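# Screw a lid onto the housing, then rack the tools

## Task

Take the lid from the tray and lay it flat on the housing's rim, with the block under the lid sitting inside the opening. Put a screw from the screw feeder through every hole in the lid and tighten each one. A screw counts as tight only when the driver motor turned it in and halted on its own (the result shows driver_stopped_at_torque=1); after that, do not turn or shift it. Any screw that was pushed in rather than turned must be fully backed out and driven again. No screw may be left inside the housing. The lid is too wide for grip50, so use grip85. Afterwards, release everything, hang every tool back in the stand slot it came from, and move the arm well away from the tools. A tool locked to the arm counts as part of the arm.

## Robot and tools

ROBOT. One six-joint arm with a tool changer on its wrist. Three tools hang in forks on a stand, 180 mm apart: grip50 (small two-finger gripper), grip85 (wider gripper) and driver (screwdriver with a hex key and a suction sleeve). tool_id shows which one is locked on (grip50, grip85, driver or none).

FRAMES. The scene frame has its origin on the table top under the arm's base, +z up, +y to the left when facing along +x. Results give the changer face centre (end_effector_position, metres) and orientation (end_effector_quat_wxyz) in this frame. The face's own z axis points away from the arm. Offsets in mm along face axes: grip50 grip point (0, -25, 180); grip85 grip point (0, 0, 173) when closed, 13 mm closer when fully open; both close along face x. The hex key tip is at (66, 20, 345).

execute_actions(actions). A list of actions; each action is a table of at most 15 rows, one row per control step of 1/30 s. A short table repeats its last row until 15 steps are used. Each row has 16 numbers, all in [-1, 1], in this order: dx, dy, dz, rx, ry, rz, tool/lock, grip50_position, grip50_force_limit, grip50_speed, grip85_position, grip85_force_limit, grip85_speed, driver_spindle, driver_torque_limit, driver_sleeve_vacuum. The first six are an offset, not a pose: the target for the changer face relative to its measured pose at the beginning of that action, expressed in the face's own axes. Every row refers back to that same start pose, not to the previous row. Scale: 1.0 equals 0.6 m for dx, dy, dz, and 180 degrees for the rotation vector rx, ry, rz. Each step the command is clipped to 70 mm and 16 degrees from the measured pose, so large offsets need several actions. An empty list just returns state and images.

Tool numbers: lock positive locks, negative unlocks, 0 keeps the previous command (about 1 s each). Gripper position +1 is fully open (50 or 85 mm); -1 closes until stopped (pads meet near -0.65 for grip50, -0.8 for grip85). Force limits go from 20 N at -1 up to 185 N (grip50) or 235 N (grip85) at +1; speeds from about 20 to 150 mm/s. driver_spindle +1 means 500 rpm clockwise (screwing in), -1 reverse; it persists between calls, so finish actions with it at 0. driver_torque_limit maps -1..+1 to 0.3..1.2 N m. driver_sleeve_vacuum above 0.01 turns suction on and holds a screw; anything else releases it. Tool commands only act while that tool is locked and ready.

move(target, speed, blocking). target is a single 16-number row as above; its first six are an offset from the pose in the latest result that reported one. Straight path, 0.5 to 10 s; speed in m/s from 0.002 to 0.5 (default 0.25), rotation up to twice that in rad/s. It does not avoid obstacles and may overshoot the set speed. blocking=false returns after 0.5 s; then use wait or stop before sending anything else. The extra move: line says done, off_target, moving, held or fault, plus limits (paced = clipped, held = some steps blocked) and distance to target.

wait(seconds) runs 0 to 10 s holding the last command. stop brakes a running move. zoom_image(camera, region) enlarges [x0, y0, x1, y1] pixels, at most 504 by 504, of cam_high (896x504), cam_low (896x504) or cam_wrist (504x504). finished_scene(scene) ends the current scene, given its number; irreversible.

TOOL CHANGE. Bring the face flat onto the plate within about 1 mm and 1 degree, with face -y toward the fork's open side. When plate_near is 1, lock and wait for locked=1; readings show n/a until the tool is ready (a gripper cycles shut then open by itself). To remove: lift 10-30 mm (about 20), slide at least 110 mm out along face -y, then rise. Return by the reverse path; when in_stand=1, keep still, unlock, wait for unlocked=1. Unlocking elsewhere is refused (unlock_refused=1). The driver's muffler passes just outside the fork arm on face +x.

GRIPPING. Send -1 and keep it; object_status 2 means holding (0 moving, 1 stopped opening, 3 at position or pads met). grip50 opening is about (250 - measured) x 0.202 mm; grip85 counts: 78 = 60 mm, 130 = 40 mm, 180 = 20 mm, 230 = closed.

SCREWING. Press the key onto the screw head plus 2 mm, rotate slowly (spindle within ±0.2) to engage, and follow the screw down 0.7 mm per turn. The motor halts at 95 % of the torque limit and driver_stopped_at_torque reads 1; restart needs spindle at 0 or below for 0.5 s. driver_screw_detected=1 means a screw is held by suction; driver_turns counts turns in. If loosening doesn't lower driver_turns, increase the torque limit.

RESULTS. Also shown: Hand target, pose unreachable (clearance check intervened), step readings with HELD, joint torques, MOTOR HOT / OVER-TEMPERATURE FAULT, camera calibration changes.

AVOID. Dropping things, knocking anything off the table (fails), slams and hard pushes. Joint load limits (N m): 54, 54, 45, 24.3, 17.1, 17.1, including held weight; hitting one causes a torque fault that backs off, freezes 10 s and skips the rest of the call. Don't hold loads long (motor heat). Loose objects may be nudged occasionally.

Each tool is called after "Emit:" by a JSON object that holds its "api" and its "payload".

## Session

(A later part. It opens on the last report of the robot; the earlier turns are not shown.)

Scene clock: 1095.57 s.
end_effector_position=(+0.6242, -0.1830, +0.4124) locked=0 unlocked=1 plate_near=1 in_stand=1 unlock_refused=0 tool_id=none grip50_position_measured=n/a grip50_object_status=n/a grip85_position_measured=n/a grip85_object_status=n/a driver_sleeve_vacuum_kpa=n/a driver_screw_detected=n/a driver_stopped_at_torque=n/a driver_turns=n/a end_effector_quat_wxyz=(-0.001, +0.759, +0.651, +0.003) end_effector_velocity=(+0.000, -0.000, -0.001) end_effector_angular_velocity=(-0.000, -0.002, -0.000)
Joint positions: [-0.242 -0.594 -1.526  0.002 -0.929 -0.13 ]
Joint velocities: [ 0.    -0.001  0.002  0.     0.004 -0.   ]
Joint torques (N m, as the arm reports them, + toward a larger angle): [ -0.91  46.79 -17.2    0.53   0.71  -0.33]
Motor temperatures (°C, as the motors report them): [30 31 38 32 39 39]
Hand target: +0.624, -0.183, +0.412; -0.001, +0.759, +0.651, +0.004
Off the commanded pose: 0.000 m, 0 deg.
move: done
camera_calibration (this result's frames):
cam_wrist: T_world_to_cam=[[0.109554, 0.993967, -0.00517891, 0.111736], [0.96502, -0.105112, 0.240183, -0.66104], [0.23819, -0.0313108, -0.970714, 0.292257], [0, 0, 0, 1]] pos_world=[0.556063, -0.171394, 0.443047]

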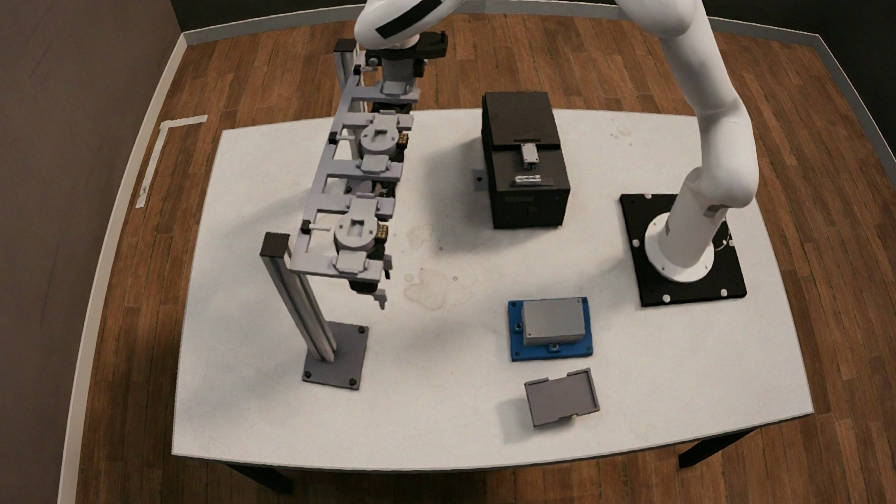

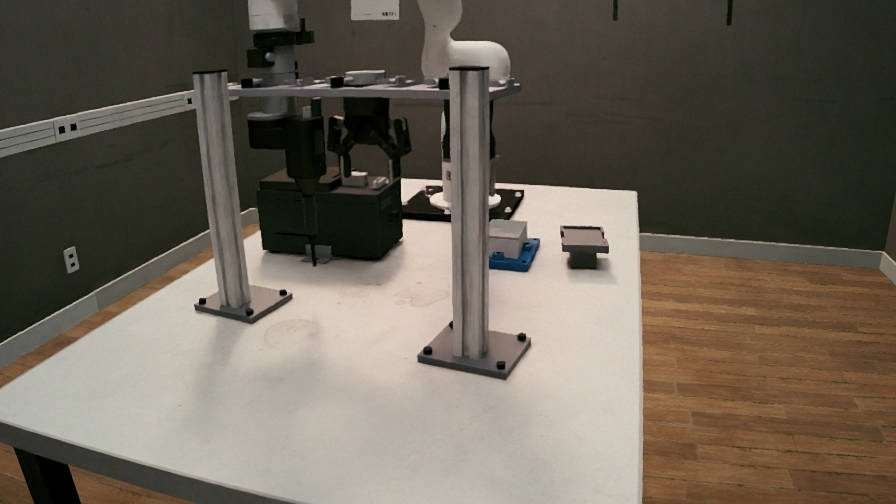

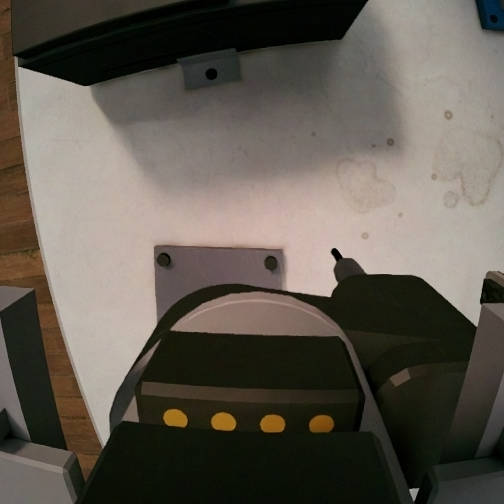

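Emit:
{"api": "execute_actions", "payload": {"actions": [[[0,0,0,0,0,0,1,0,0,0,0,0,0,0,0,0]],[[0,0,0,0,0,0,1,0,0,0,0,0,0,0,0,0]],[[0,0,0,0,0,0,1,0,0,0,0,0,0,0,0,0]]]}}

Emit:
{"api": "move", "payload": {"target": [0,0,-0.033,0,0,0,0,0,0,0,0,0,0,0,0,0], "speed": 0.02}}

Scene clock: 1103.30 s.
end_effector_position=(+0.6245, -0.1828, +0.4126) locked=1 unlocked=0 plate_near=1 in_stand=1 unlock_refused=0 tool_id=driver grip50_position_measured=n/a grip50_object_status=n/a grip85_position_measured=n/a grip85_object_status=n/a driver_sleeve_vacuum_kpa=n/a driver_screw_detected=n/a driver_stopped_at_torque=n/a driver_turns=n/a end_effector_quat_wxyz=(-0.001, +0.759, +0.651, +0.004) end_effector_velocity=(-0.000, +0.000, +0.000) end_effector_angular_velocity=(+0.000, +0.001, +0.000)
Joint positions: [-0.242 -0.594 -1.526  0.002 -0.928 -0.13 ]
Joint velocities: [ 0.     0.     0.     0.    -0.001 -0.   ]
Joint torques (N m, as the arm reports them, + toward a larger angle): [ -1.12  68.14 -25.     1.31   0.18  -0.24]
Motor temperatures (°C, as the motors report them): [30 31 38 32 39 39]
Hand target: +0.624, -0.183, +0.413; -0.001, +0.759, +0.651, +0.004
Off the commanded pose: 0.000 m, 0 deg.
Step readings (end_effector_position; steps 1 to 15: 1st action; 16 to 30: 2nd action; 31 to 45: 3rd action):
0: (+0.6243, -0.1830, +0.4122)
1: (+0.6243, -0.1830, +0.4122)
2: (+0.6243, -0.1830, +0.4123)
4: (+0.6243, -0.1830, +0.4123)
8: (+0.6243, -0.1830, +0.4123)
15: (+0.6243, -0.1830, +0.4123)
16: (+0.6242, -0.1830, +0.4122)
17: (+0.6242, -0.1830, +0.4121)
19: (+0.6242, -0.1831, +0.4119)
23: (+0.6242, -0.1830, +0.4121)
30: (+0.6245, -0.1828, +0.4126)
31: (+0.6245, -0.1828, +0.4126)
32: (+0.6245, -0.1828, +0.4126)
34: (+0.6245, -0.1828, +0.4126)
38: (+0.6245, -0.1828, +0.4126)
45: end_effector_position above
camera_calibration (this result's frames):
cam_wrist: T_world_to_cam=[[0.109341, 0.993992, -0.0049803, 0.11157], [0.964762, -0.104917, 0.241304, -0.661613], [0.239331, -0.0311893, -0.970437, 0.291639], [0, 0, 0, 1]] pos_world=[0.556301, -0.171218, 0.443222]

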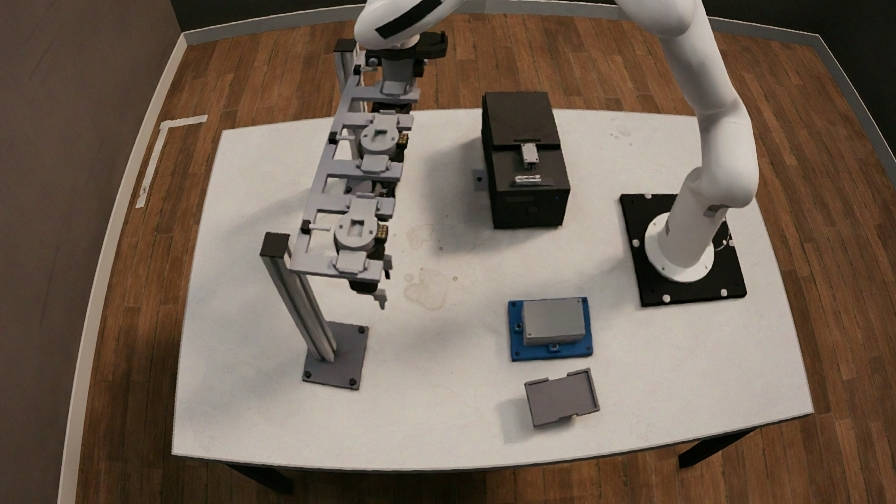

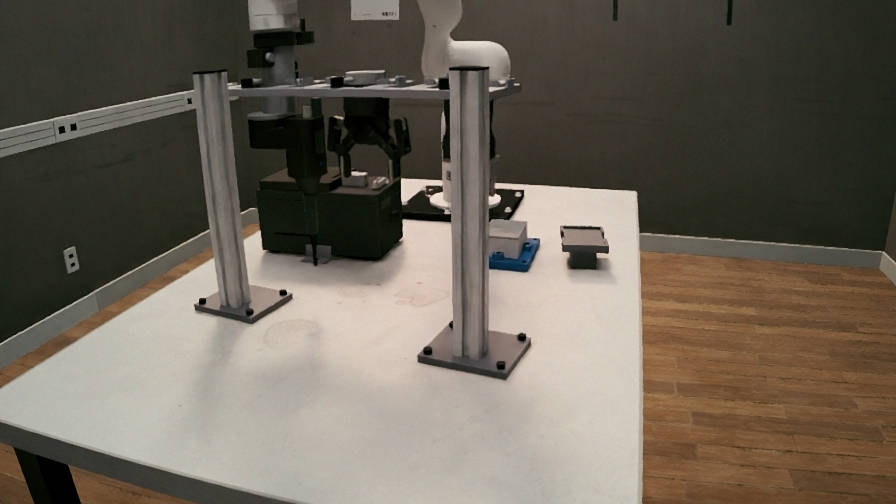

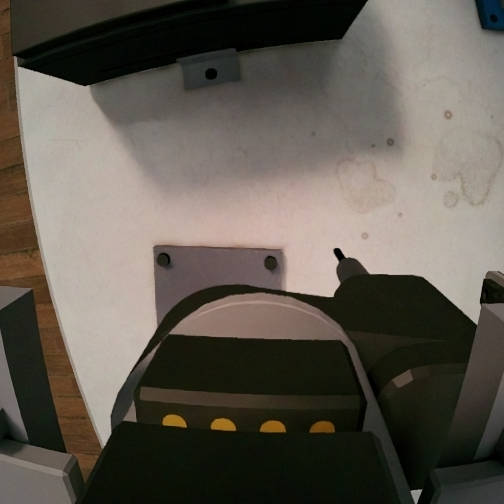

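Scene clock: 1104.53 s.
end_effector_position=(+0.6244, -0.1829, +0.4324) locked=1 unlocked=0 plate_near=1 in_stand=0 unlock_refused=0 tool_id=driver grip50_position_measured=n/a grip50_object_status=n/a grip85_position_measured=n/a grip85_object_status=n/a driver_sleeve_vacuum_kpa=0 driver_screw_detected=0 driver_stopped_at_torque=0 driver_turns=0.00 end_effector_quat_wxyz=(-0.001, +0.759, +0.651, +0.004) end_effector_velocity=(-0.001, -0.000, -0.001) end_effector_angular_velocity=(+0.002, +0.005, -0.001)
Joint positions: [-0.242 -0.579 -1.549  0.002 -0.966 -0.13 ]
Joint velocities: [-0.001 -0.001 -0.     0.001 -0.004  0.   ]
Joint torques (N m, as the arm reports them, + toward a larger angle): [ -1.45  68.44 -26.05   1.19   0.2   -0.19]
Motor temperatures (°C, as the motors report them): [30 31 38 32 39 39]
Hand target: +0.624, -0.183, +0.432; -0.001, +0.759, +0.651, +0.004
Off the commanded pose: 0.000 m, 0 deg.
move: done
camera_calibration (this result's frames):
cam_wrist: T_world_to_cam=[[0.109289, 0.993998, -0.00494368, 0.111795], [0.964765, -0.104875, 0.241309, -0.666312], [0.239342, -0.031142, -0.970436, 0.310802], [0, 0, 0, 1]] pos_world=[0.556229, -0.171324, 0.462953]

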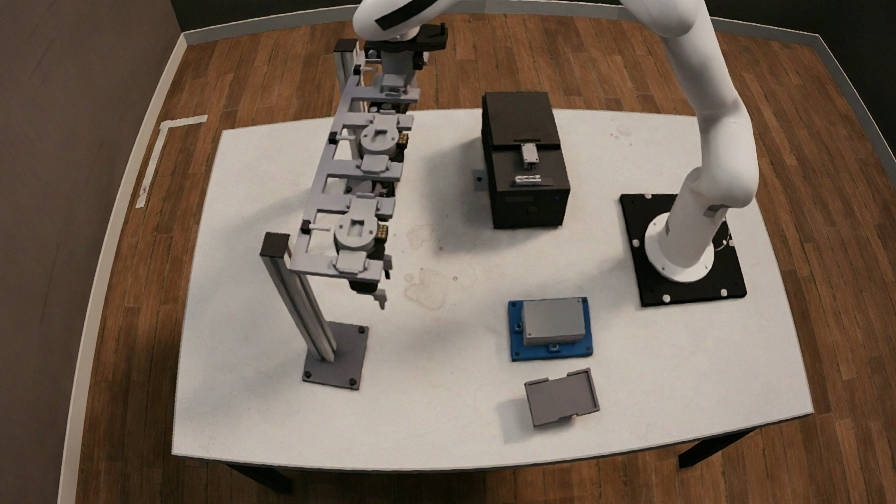

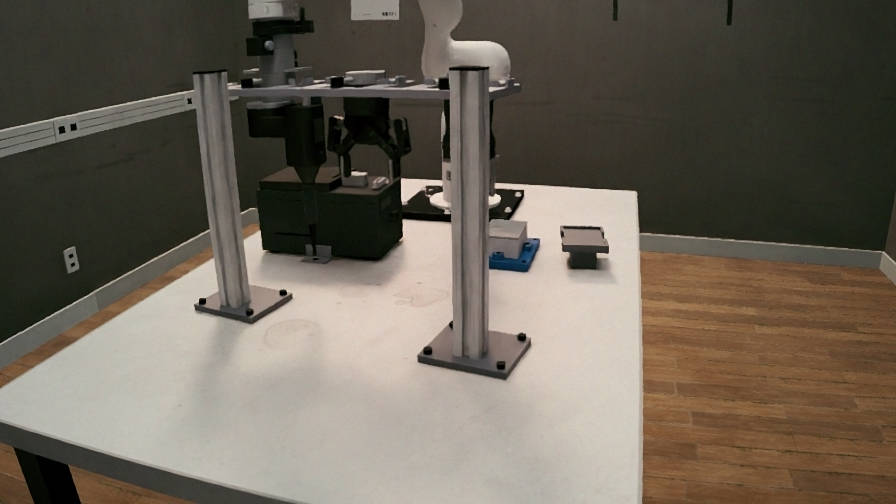

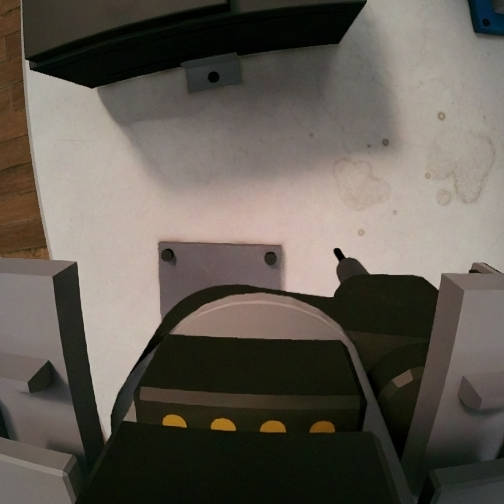

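Emit:
{"api": "move", "payload": {"target": [0,-0.208,0,0,0,0,0,0,0,0,0,0,0,0,0,0], "speed": 0.06}}

Emit:
{"api": "move", "payload": {"target": [0,0,-0.15,0,0,0,0,0,0,0,0,0,0,0,0,0], "speed": 0.1}}

Scene clock: 1121.40 s.
end_effector_position=(+0.5013, -0.1638, +0.4321) locked=1 unlocked=0 plate_near=1 in_stand=0 unlock_refused=0 tool_id=driver grip50_position_measured=n/a grip50_object_status=n/a grip85_position_measured=n/a grip85_object_status=n/a driver_sleeve_vacuum_kpa=0 driver_screw_detected=0 driver_stopped_at_torque=0 driver_turns=0.00 end_effector_quat_wxyz=(-0.001, +0.759, +0.651, +0.004) end_effector_velocity=(-0.001, +0.000, -0.000) end_effector_angular_velocity=(-0.001, -0.002, -0.000)
Joint positions: [-0.272 -0.276 -1.131  0.002 -0.851 -0.161]
Joint velocities: [-0.     0.002  0.003  0.     0.003 -0.   ]
Joint torques (N m, as the arm reports them, + toward a larger angle): [ -1.58  50.55 -25.72   1.29   0.27  -0.3 ]
Motor temperatures (°C, as the motors report them): [30 32 39 32 39 39]
Hand target: +0.501, -0.164, +0.432; -0.001, +0.759, +0.651, +0.004
Off the commanded pose: 0.000 m, 0 deg.
move: done
camera_calibration (this result's frames):
cam_wrist: T_world_to_cam=[[0.109465, 0.993977, -0.00516877, 0.106283], [0.964672, -0.104981, 0.241634, -0.545535], [0.239636, -0.0314366, -0.970354, 0.340358], [0, 0, 0, 1]] pos_world=[0.433066, -0.152215, 0.462636]

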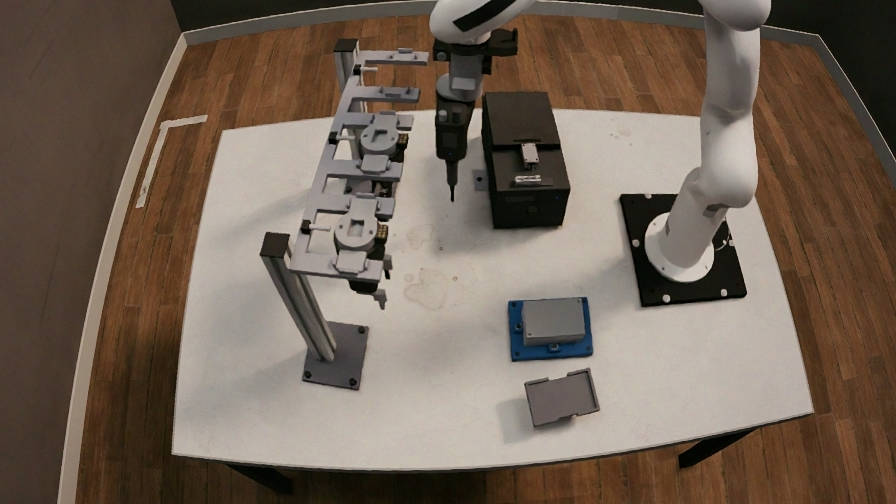

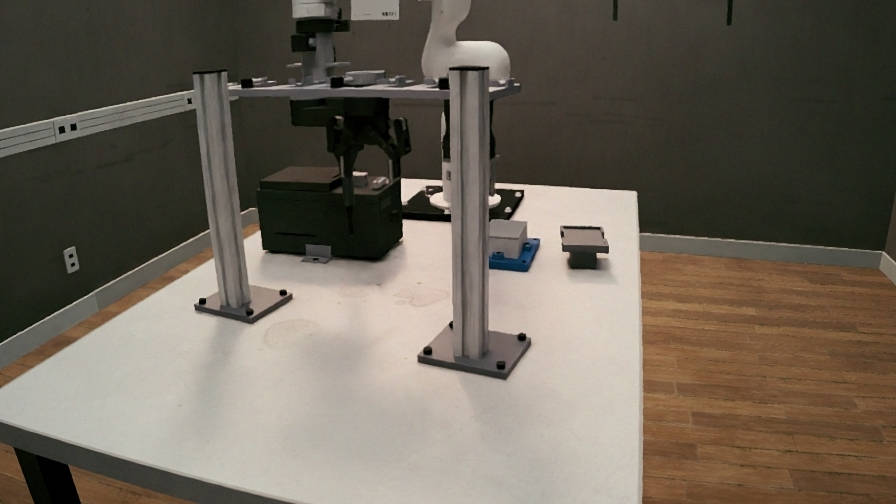

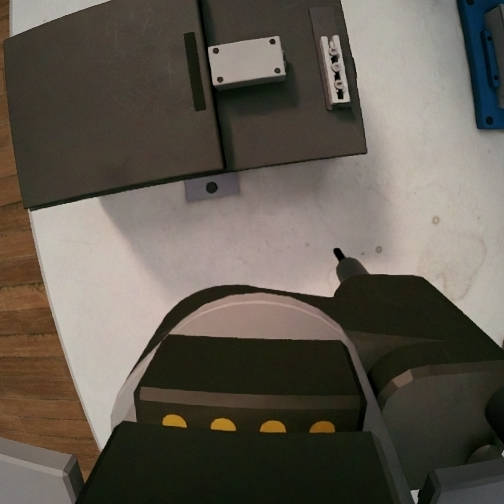

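Scene clock: 1122.67 s.
end_effector_position=(+0.5009, -0.1642, +0.5217) locked=1 unlocked=0 plate_near=1 in_stand=0 unlock_refused=0 tool_id=driver grip50_position_measured=n/a grip50_object_status=n/a grip85_position_measured=n/a grip85_object_status=n/a driver_sleeve_vacuum_kpa=0 driver_screw_detected=0 driver_stopped_at_torque=0 driver_turns=0.00 end_effector_quat_wxyz=(-0.001, +0.759, +0.651, +0.004) end_effector_velocity=(+0.001, +0.000, +0.001) end_effector_angular_velocity=(+0.000, -0.001, +0.000)
Joint positions: [-0.272 -0.212 -1.26   0.002 -1.045 -0.16 ]
Joint velocities: [ 0.001 -0.    -0.003  0.    -0.002  0.   ]
Joint torques (N m, as the arm reports them, + toward a larger angle): [ -1.41  48.58 -26.28   0.87   0.26  -0.2 ]
Motor temperatures (°C, as the motors report them): [30 32 39 32 39 39]
Hand target: +0.501, -0.164, +0.522; -0.001, +0.759, +0.651, +0.004
Off the commanded pose: 0.000 m, 0 deg.
move: done
camera_calibration (this result's frames):
cam_wrist: T_world_to_cam=[[0.109179, 0.99401, -0.00487004, 0.107211], [0.964835, -0.104793, 0.241064, -0.566593], [0.239109, -0.0310179, -0.970497, 0.427804], [0, 0, 0, 1]] pos_world=[0.432671, -0.152674, 0.55229]

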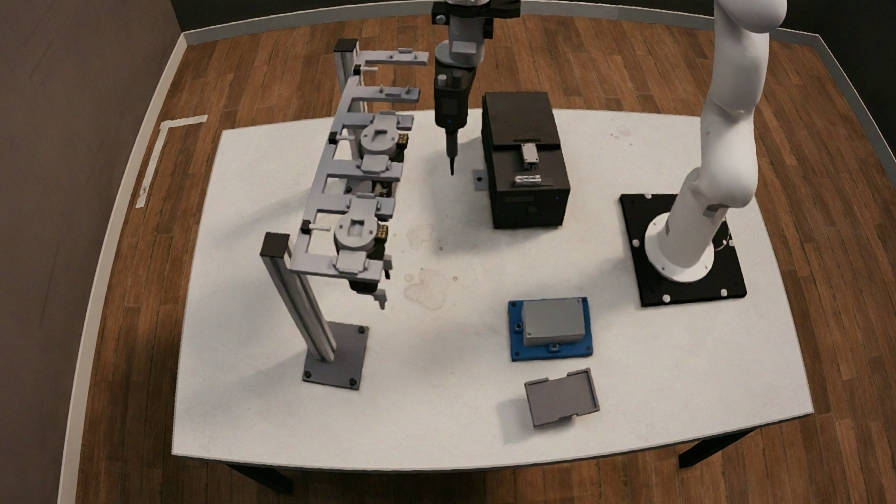

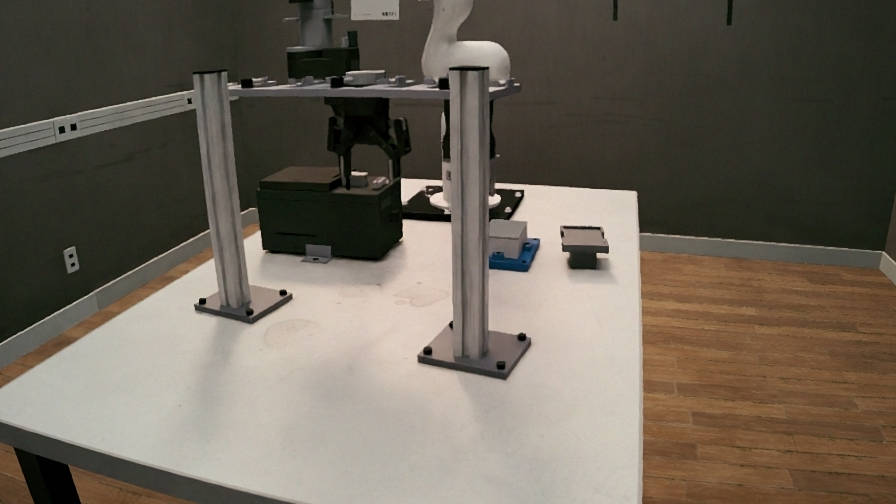

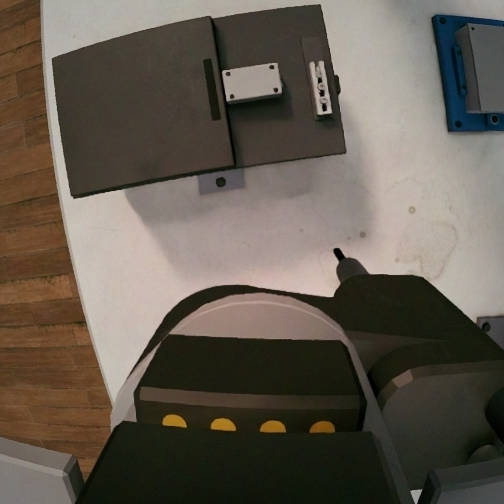

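Emit:
{"api": "zoom_image", "payload": {"camera": "cam_wrist", "region": [270,30,376,136]}}

Emit:
{"api": "zoom_image", "payload": {"camera": "cam_high", "region": [480,120,580,220]}}

Region (270, 30, 376, 136) of cam_wrist's 504x504 image, scaled by 4.755, with more detail than that image has.

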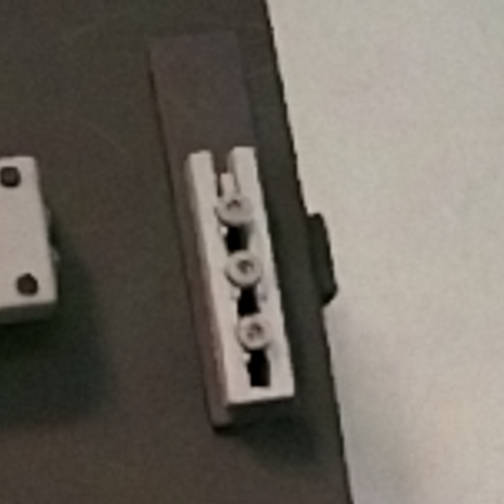

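Region (480, 120, 580, 220) of cam_high's 896x504 image, scaled by 5.040, with more detail than that image has.

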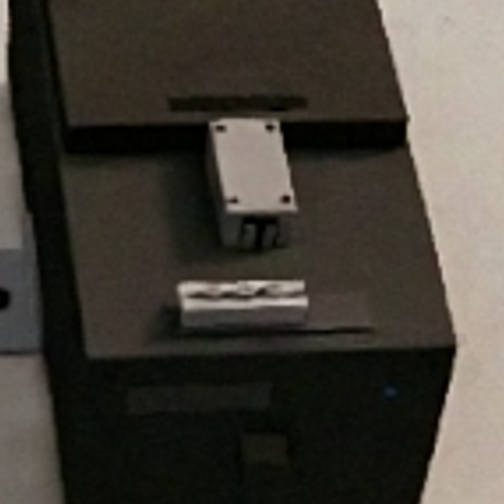

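Emit:
{"api": "move", "payload": {"target": [-0.019,-0.233,-0.03,0,0,0,0,0,0,0,0,0,0,0,0,0], "speed": 0.12}}

Scene clock: 1163.33 s.
end_effector_position=(+0.3612, -0.1542, +0.5392) locked=1 unlocked=0 plate_near=1 in_stand=0 unlock_refused=0 tool_id=driver grip50_position_measured=n/a grip50_object_status=n/a grip85_position_measured=n/a grip85_object_status=n/a driver_sleeve_vacuum_kpa=0 driver_screw_detected=0 driver_stopped_at_torque=0 driver_turns=0.00 end_effector_quat_wxyz=(-0.001, +0.759, +0.651, +0.004) end_effector_velocity=(-0.001, +0.000, -0.000) end_effector_angular_velocity=(+0.001, +0.003, +0.000)
Joint positions: [-0.357  0.141 -0.936  0.002 -1.073 -0.245]
Joint velocities: [-0.001  0.002  0.002 -0.    -0.003 -0.001]
Joint torques (N m, as the arm reports them, + toward a larger angle): [ -2.79  25.16 -26.68   0.87   0.11  -0.21]
Motor temperatures (°C, as the motors report them): [30 32 40 32 39 39]
Hand target: +0.361, -0.154, +0.539; -0.001, +0.759, +0.651, +0.004
Off the commanded pose: 0.000 m, 0 deg.
move: done
camera_calibration (this result's frames):
cam_wrist: T_world_to_cam=[[0.109151, 0.994012, -0.00506704, 0.11269], [0.96474, -0.104706, 0.241483, -0.435173], [0.239506, -0.0312465, -0.970392, 0.478327], [0, 0, 0, 1]] pos_world=[0.292966, -0.142634, 0.569823]

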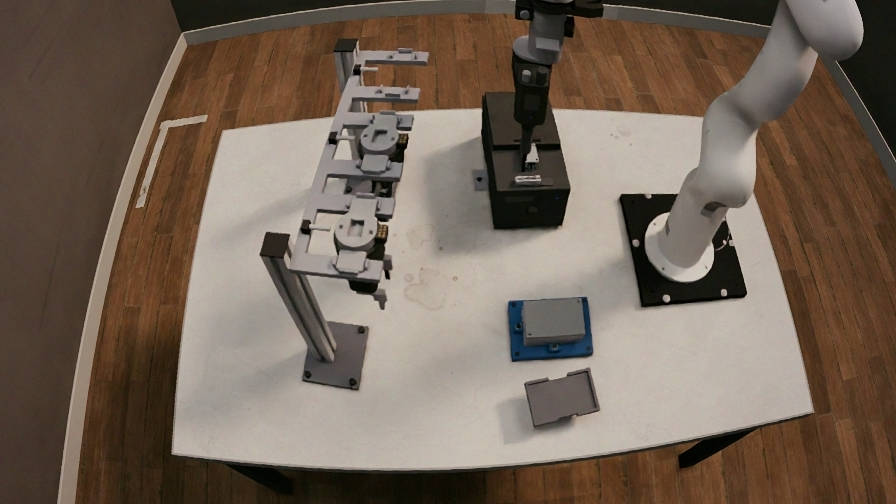

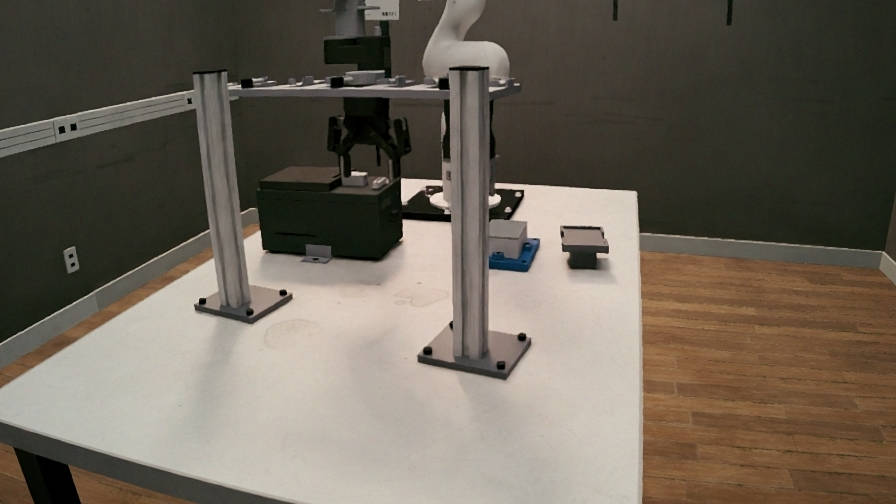

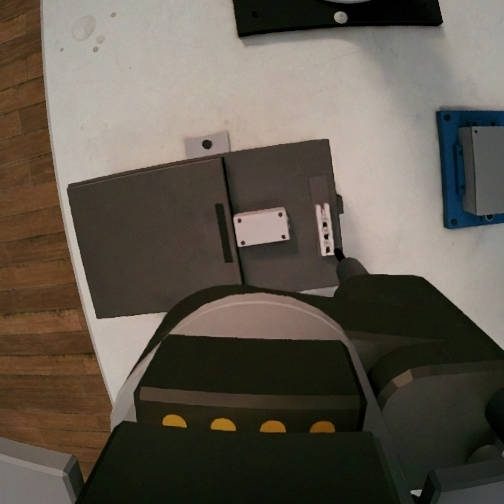

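Emit:
{"api": "zoom_image", "payload": {"camera": "cam_wrist", "region": [290,180,390,280]}}

Region (290, 180, 390, 280) of cam_wrist's 504x504 image, scaled by 5.040, with more detail than that image has.

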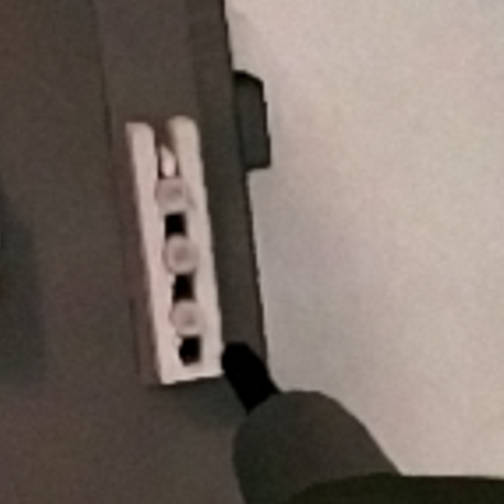

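Emit:
{"api": "move", "payload": {"target": [-0.01,0,0.02,0,0,0,0,0,0,0,0,0,0,0,0,0], "speed": 0.04}}

Emit:
{"api": "zoom_image", "payload": {"camera": "cam_wrist", "region": [290,180,390,280]}}

Emit:
{"api": "zoom_image", "payload": {"camera": "cam_low", "region": [330,130,430,210]}}

Scene clock: 1199.53 s.
end_effector_position=(+0.3603, -0.1601, +0.5273) locked=1 unlocked=0 plate_near=1 in_stand=0 unlock_refused=0 tool_id=driver grip50_position_measured=n/a grip50_object_status=n/a grip85_position_measured=n/a grip85_object_status=n/a driver_sleeve_vacuum_kpa=0 driver_screw_detected=0 driver_stopped_at_torque=0 driver_turns=0.00 end_effector_quat_wxyz=(-0.001, +0.759, +0.651, +0.004) end_effector_velocity=(+0.000, -0.000, +0.000) end_effector_angular_velocity=(+0.000, -0.001, +0.001)
Joint positions: [-0.372  0.132 -0.917  0.002 -1.045 -0.26 ]
Joint velocities: [-0.     0.    -0.001  0.    -0.    -0.001]
Joint torques (N m, as the arm reports them, + toward a larger angle): [ -2.51  25.47 -26.37   0.88   0.05  -0.33]
Motor temperatures (°C, as the motors report them): [30 31 40 32 39 39]
Hand target: +0.360, -0.160, +0.527; -0.001, +0.759, +0.651, +0.004
Off the commanded pose: 0.000 m, 0 deg.
move: done
camera_calibration (this result's frames):
cam_wrist: T_world_to_cam=[[0.109197, 0.994007, -0.00513781, 0.118558], [0.964714, -0.10473, 0.241575, -0.432113], [0.239589, -0.0313357, -0.970368, 0.466699], [0, 0, 0, 1]] pos_world=[0.292103, -0.148478, 0.557867]

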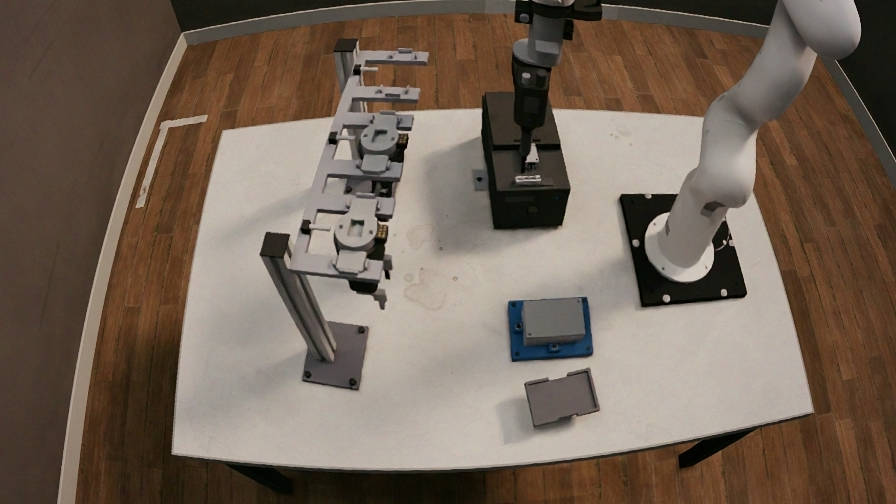

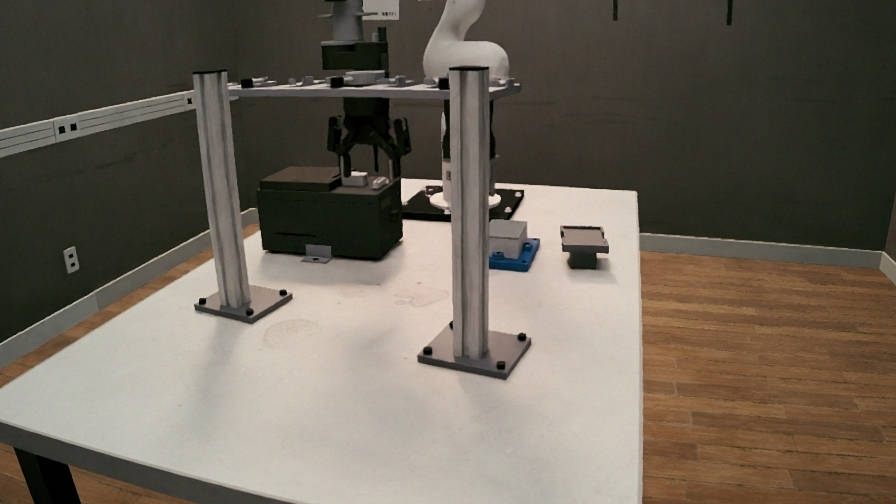

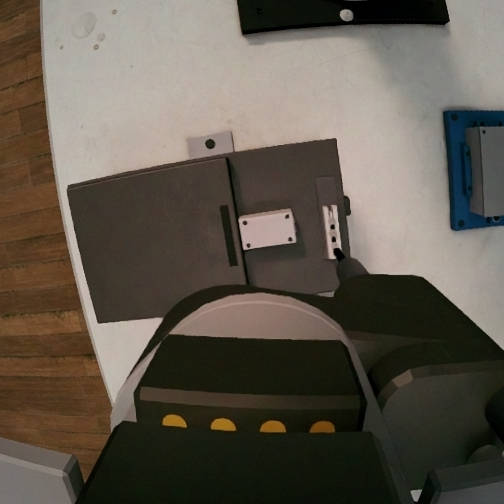

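Region (290, 180, 390, 280) of cam_wrist's 504x504 image, scaled by 5.040, with more detail than that image has.

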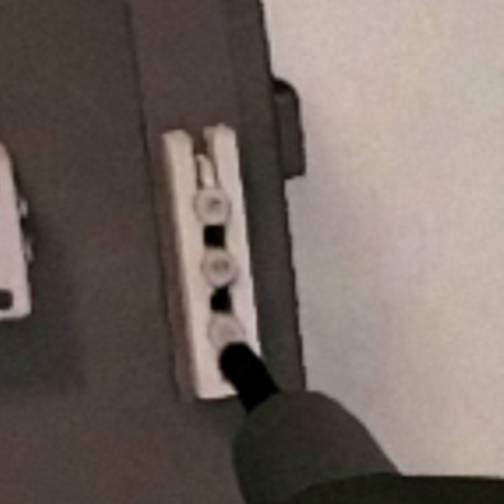

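Region (330, 130, 430, 210) of cam_low's 896x504 image, scaled by 5.040, with more detail than that image has; it fills the top 403 rows of this view, and the rest is white.

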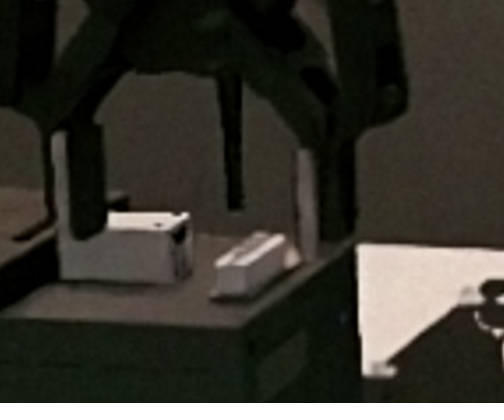

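Emit:
{"api": "move", "payload": {"target": [0.001,0,0.014,0,0,0,0,0,0,0,0,0,0,0,0,0], "speed": 0.02}}

Emit:
{"api": "zoom_image", "payload": {"camera": "cam_wrist", "region": [310,200,370,260]}}

Emit:
{"api": "zoom_image", "payload": {"camera": "cam_low", "region": [350,150,410,200]}}

Emit:
{"api": "zoom_image", "payload": {"camera": "cam_high", "region": [500,140,560,200]}}

Scene clock: 1225.47 s.
end_effector_position=(+0.3604, -0.1594, +0.5190) locked=1 unlocked=0 plate_near=1 in_stand=0 unlock_refused=0 tool_id=driver grip50_position_measured=n/a grip50_object_status=n/a grip85_position_measured=n/a grip85_object_status=n/a driver_sleeve_vacuum_kpa=0 driver_screw_detected=0 driver_stopped_at_torque=0 driver_turns=0.00 end_effector_quat_wxyz=(-0.001, +0.759, +0.651, +0.004) end_effector_velocity=(+0.000, +0.000, -0.000) end_effector_angular_velocity=(-0.000, -0.001, -0.000)
Joint positions: [-0.37   0.128 -0.902  0.002 -1.026 -0.259]
Joint velocities: [0.    0.    0.001 0.    0.002 0.001]
Joint torques (N m, as the arm reports them, + toward a larger angle): [ -1.02  26.49 -26.25   1.28   0.14  -0.34]
Motor temperatures (°C, as the motors report them): [30 31 40 32 39 39]
Hand target: +0.360, -0.159, +0.519; -0.001, +0.759, +0.651, +0.004
Off the commanded pose: 0.000 m, 0 deg.
move: done
camera_calibration (this result's frames):
cam_wrist: T_world_to_cam=[[0.109224, 0.994004, -0.00515344, 0.117873], [0.96471, -0.104753, 0.24158, -0.430158], [0.239591, -0.0313579, -0.970367, 0.458596], [0, 0, 0, 1]] pos_world=[0.292228, -0.147846, 0.549531]

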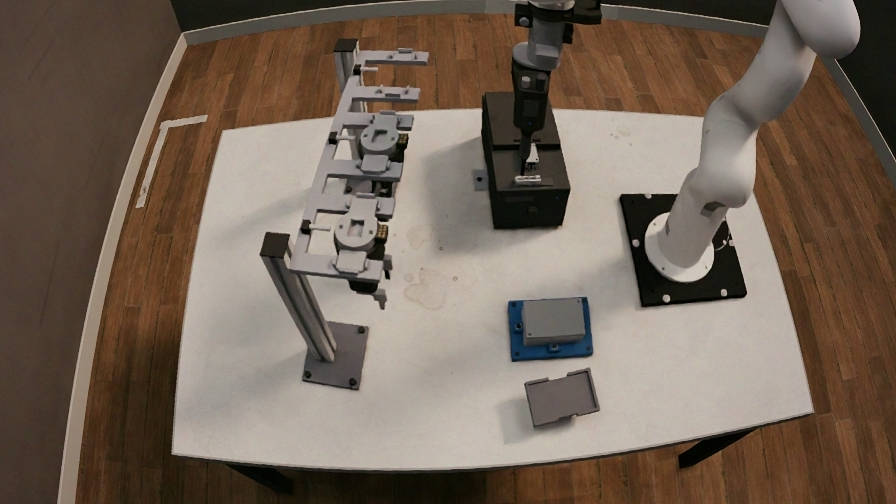

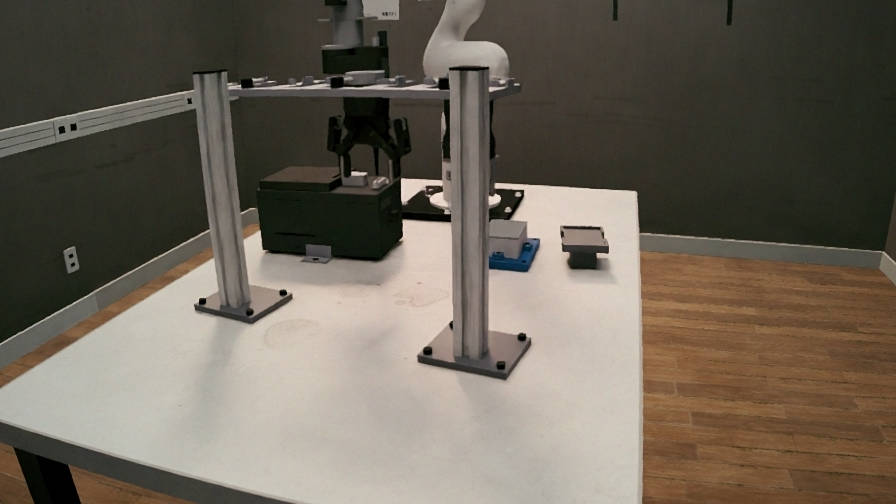

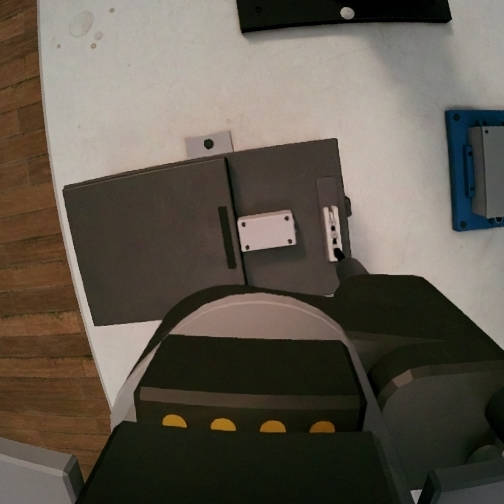

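Region (310, 200, 370, 260) of cam_wrist's 504x504 image, scaled by 8.400, with more detail than that image has.

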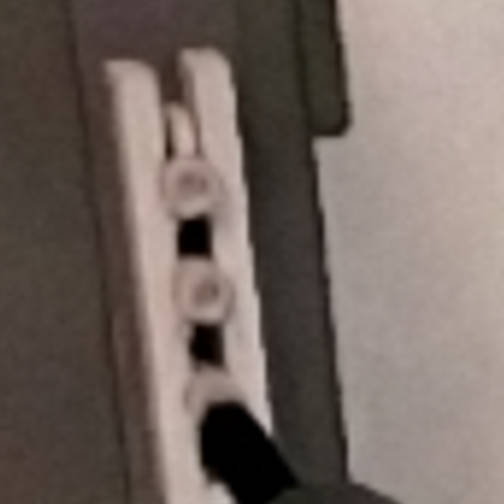

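Region (350, 150, 410, 200) of cam_low's 896x504 image, scaled by 8.400, with more detail than that image has.

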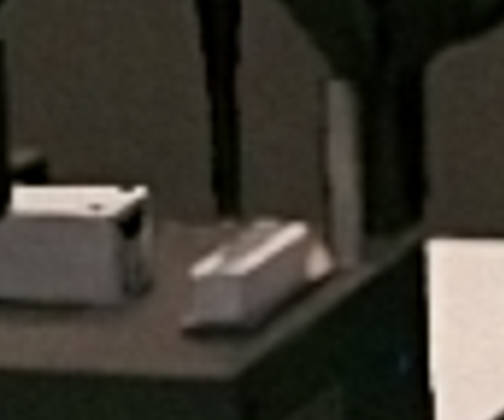

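Region (500, 140, 560, 200) of cam_high's 896x504 image, scaled by 8.400, with more detail than that image has.

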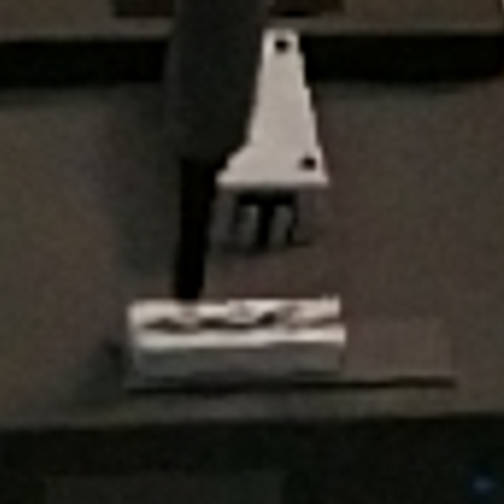

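Emit:
{"api": "move", "payload": {"target": [0.0008,-0.001,0.009,0,0,0,0,0,0,0,0,0,0,0,0,1], "speed": 0.015}}

Emit:
{"api": "zoom_image", "payload": {"camera": "cam_wrist", "region": [310,210,370,270]}}

Emit:
{"api": "zoom_image", "payload": {"camera": "cam_high", "region": [500,150,550,200]}}

Scene clock: 1249.87 s.
end_effector_position=(+0.3599, -0.1588, +0.5136) locked=1 unlocked=0 plate_near=1 in_stand=0 unlock_refused=0 tool_id=driver grip50_position_measured=n/a grip50_object_status=n/a grip85_position_measured=n/a grip85_object_status=n/a driver_sleeve_vacuum_kpa=39 driver_screw_detected=1 driver_stopped_at_torque=0 driver_turns=0.00 end_effector_quat_wxyz=(-0.001, +0.759, +0.651, +0.004) end_effector_velocity=(-0.000, +0.000, -0.001) end_effector_angular_velocity=(+0.001, +0.001, -0.000)
Joint positions: [-0.369  0.127 -0.891  0.002 -1.014 -0.258]
Joint velocities: [ 0.    -0.     0.001  0.     0.     0.   ]
Joint torques (N m, as the arm reports them, + toward a larger angle): [ -1.38  25.9  -26.76   1.     0.18  -0.31]
Motor temperatures (°C, as the motors report them): [30 31 41 32 39 39]
Hand target: +0.360, -0.159, +0.514; -0.001, +0.759, +0.651, +0.004
Off the commanded pose: 0.000 m, 0 deg.
move: done
camera_calibration (this result's frames):
cam_wrist: T_world_to_cam=[[0.109239, 0.994002, -0.00515654, 0.117312], [0.964718, -0.104768, 0.241542, -0.428308], [0.239553, -0.0313604, -0.970377, 0.453557], [0, 0, 0, 1]] pos_world=[0.29173, -0.147258, 0.544181]

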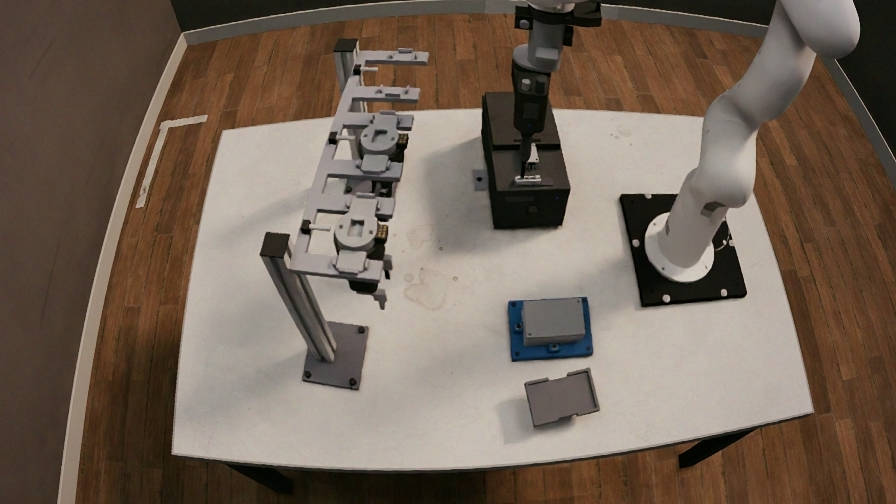

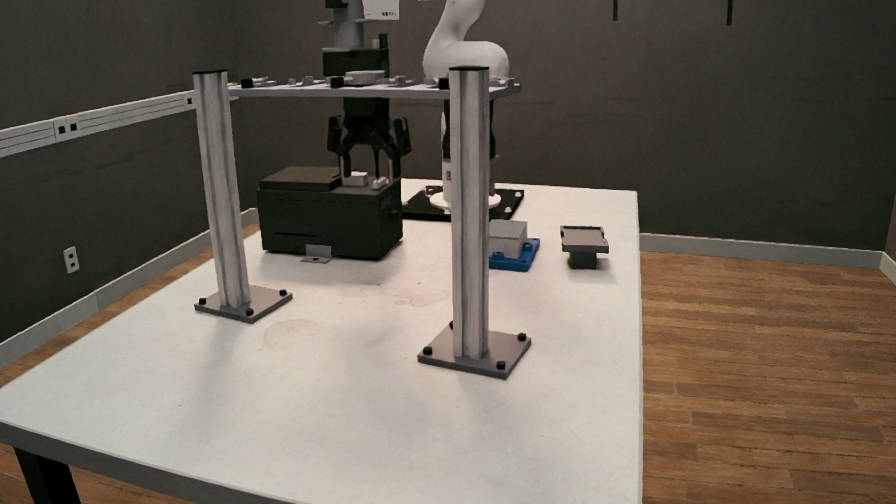

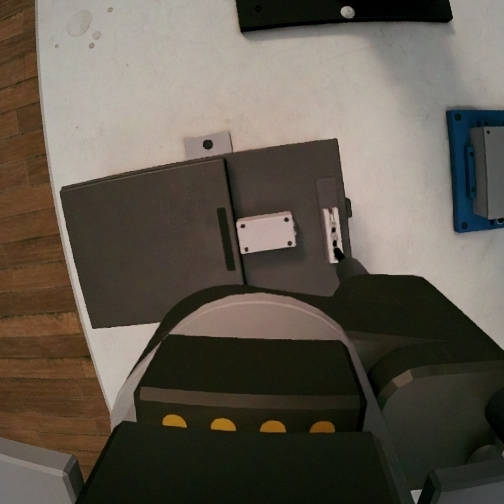

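Region (310, 210, 370, 270) of cam_wrist's 504x504 image, scaled by 8.400, with more detail than that image has.

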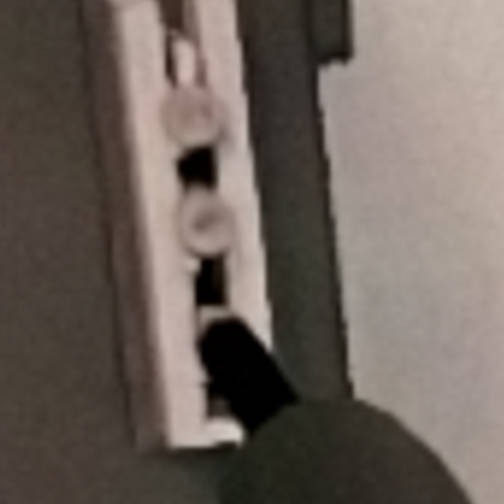

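Region (500, 150, 550, 200) of cam_high's 896x504 image, scaled by 10.080, with more detail than that image has.

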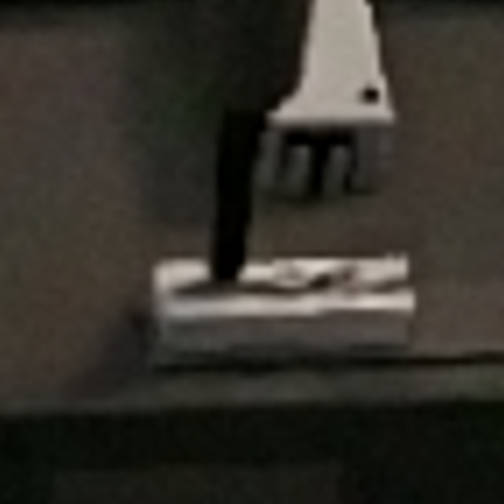

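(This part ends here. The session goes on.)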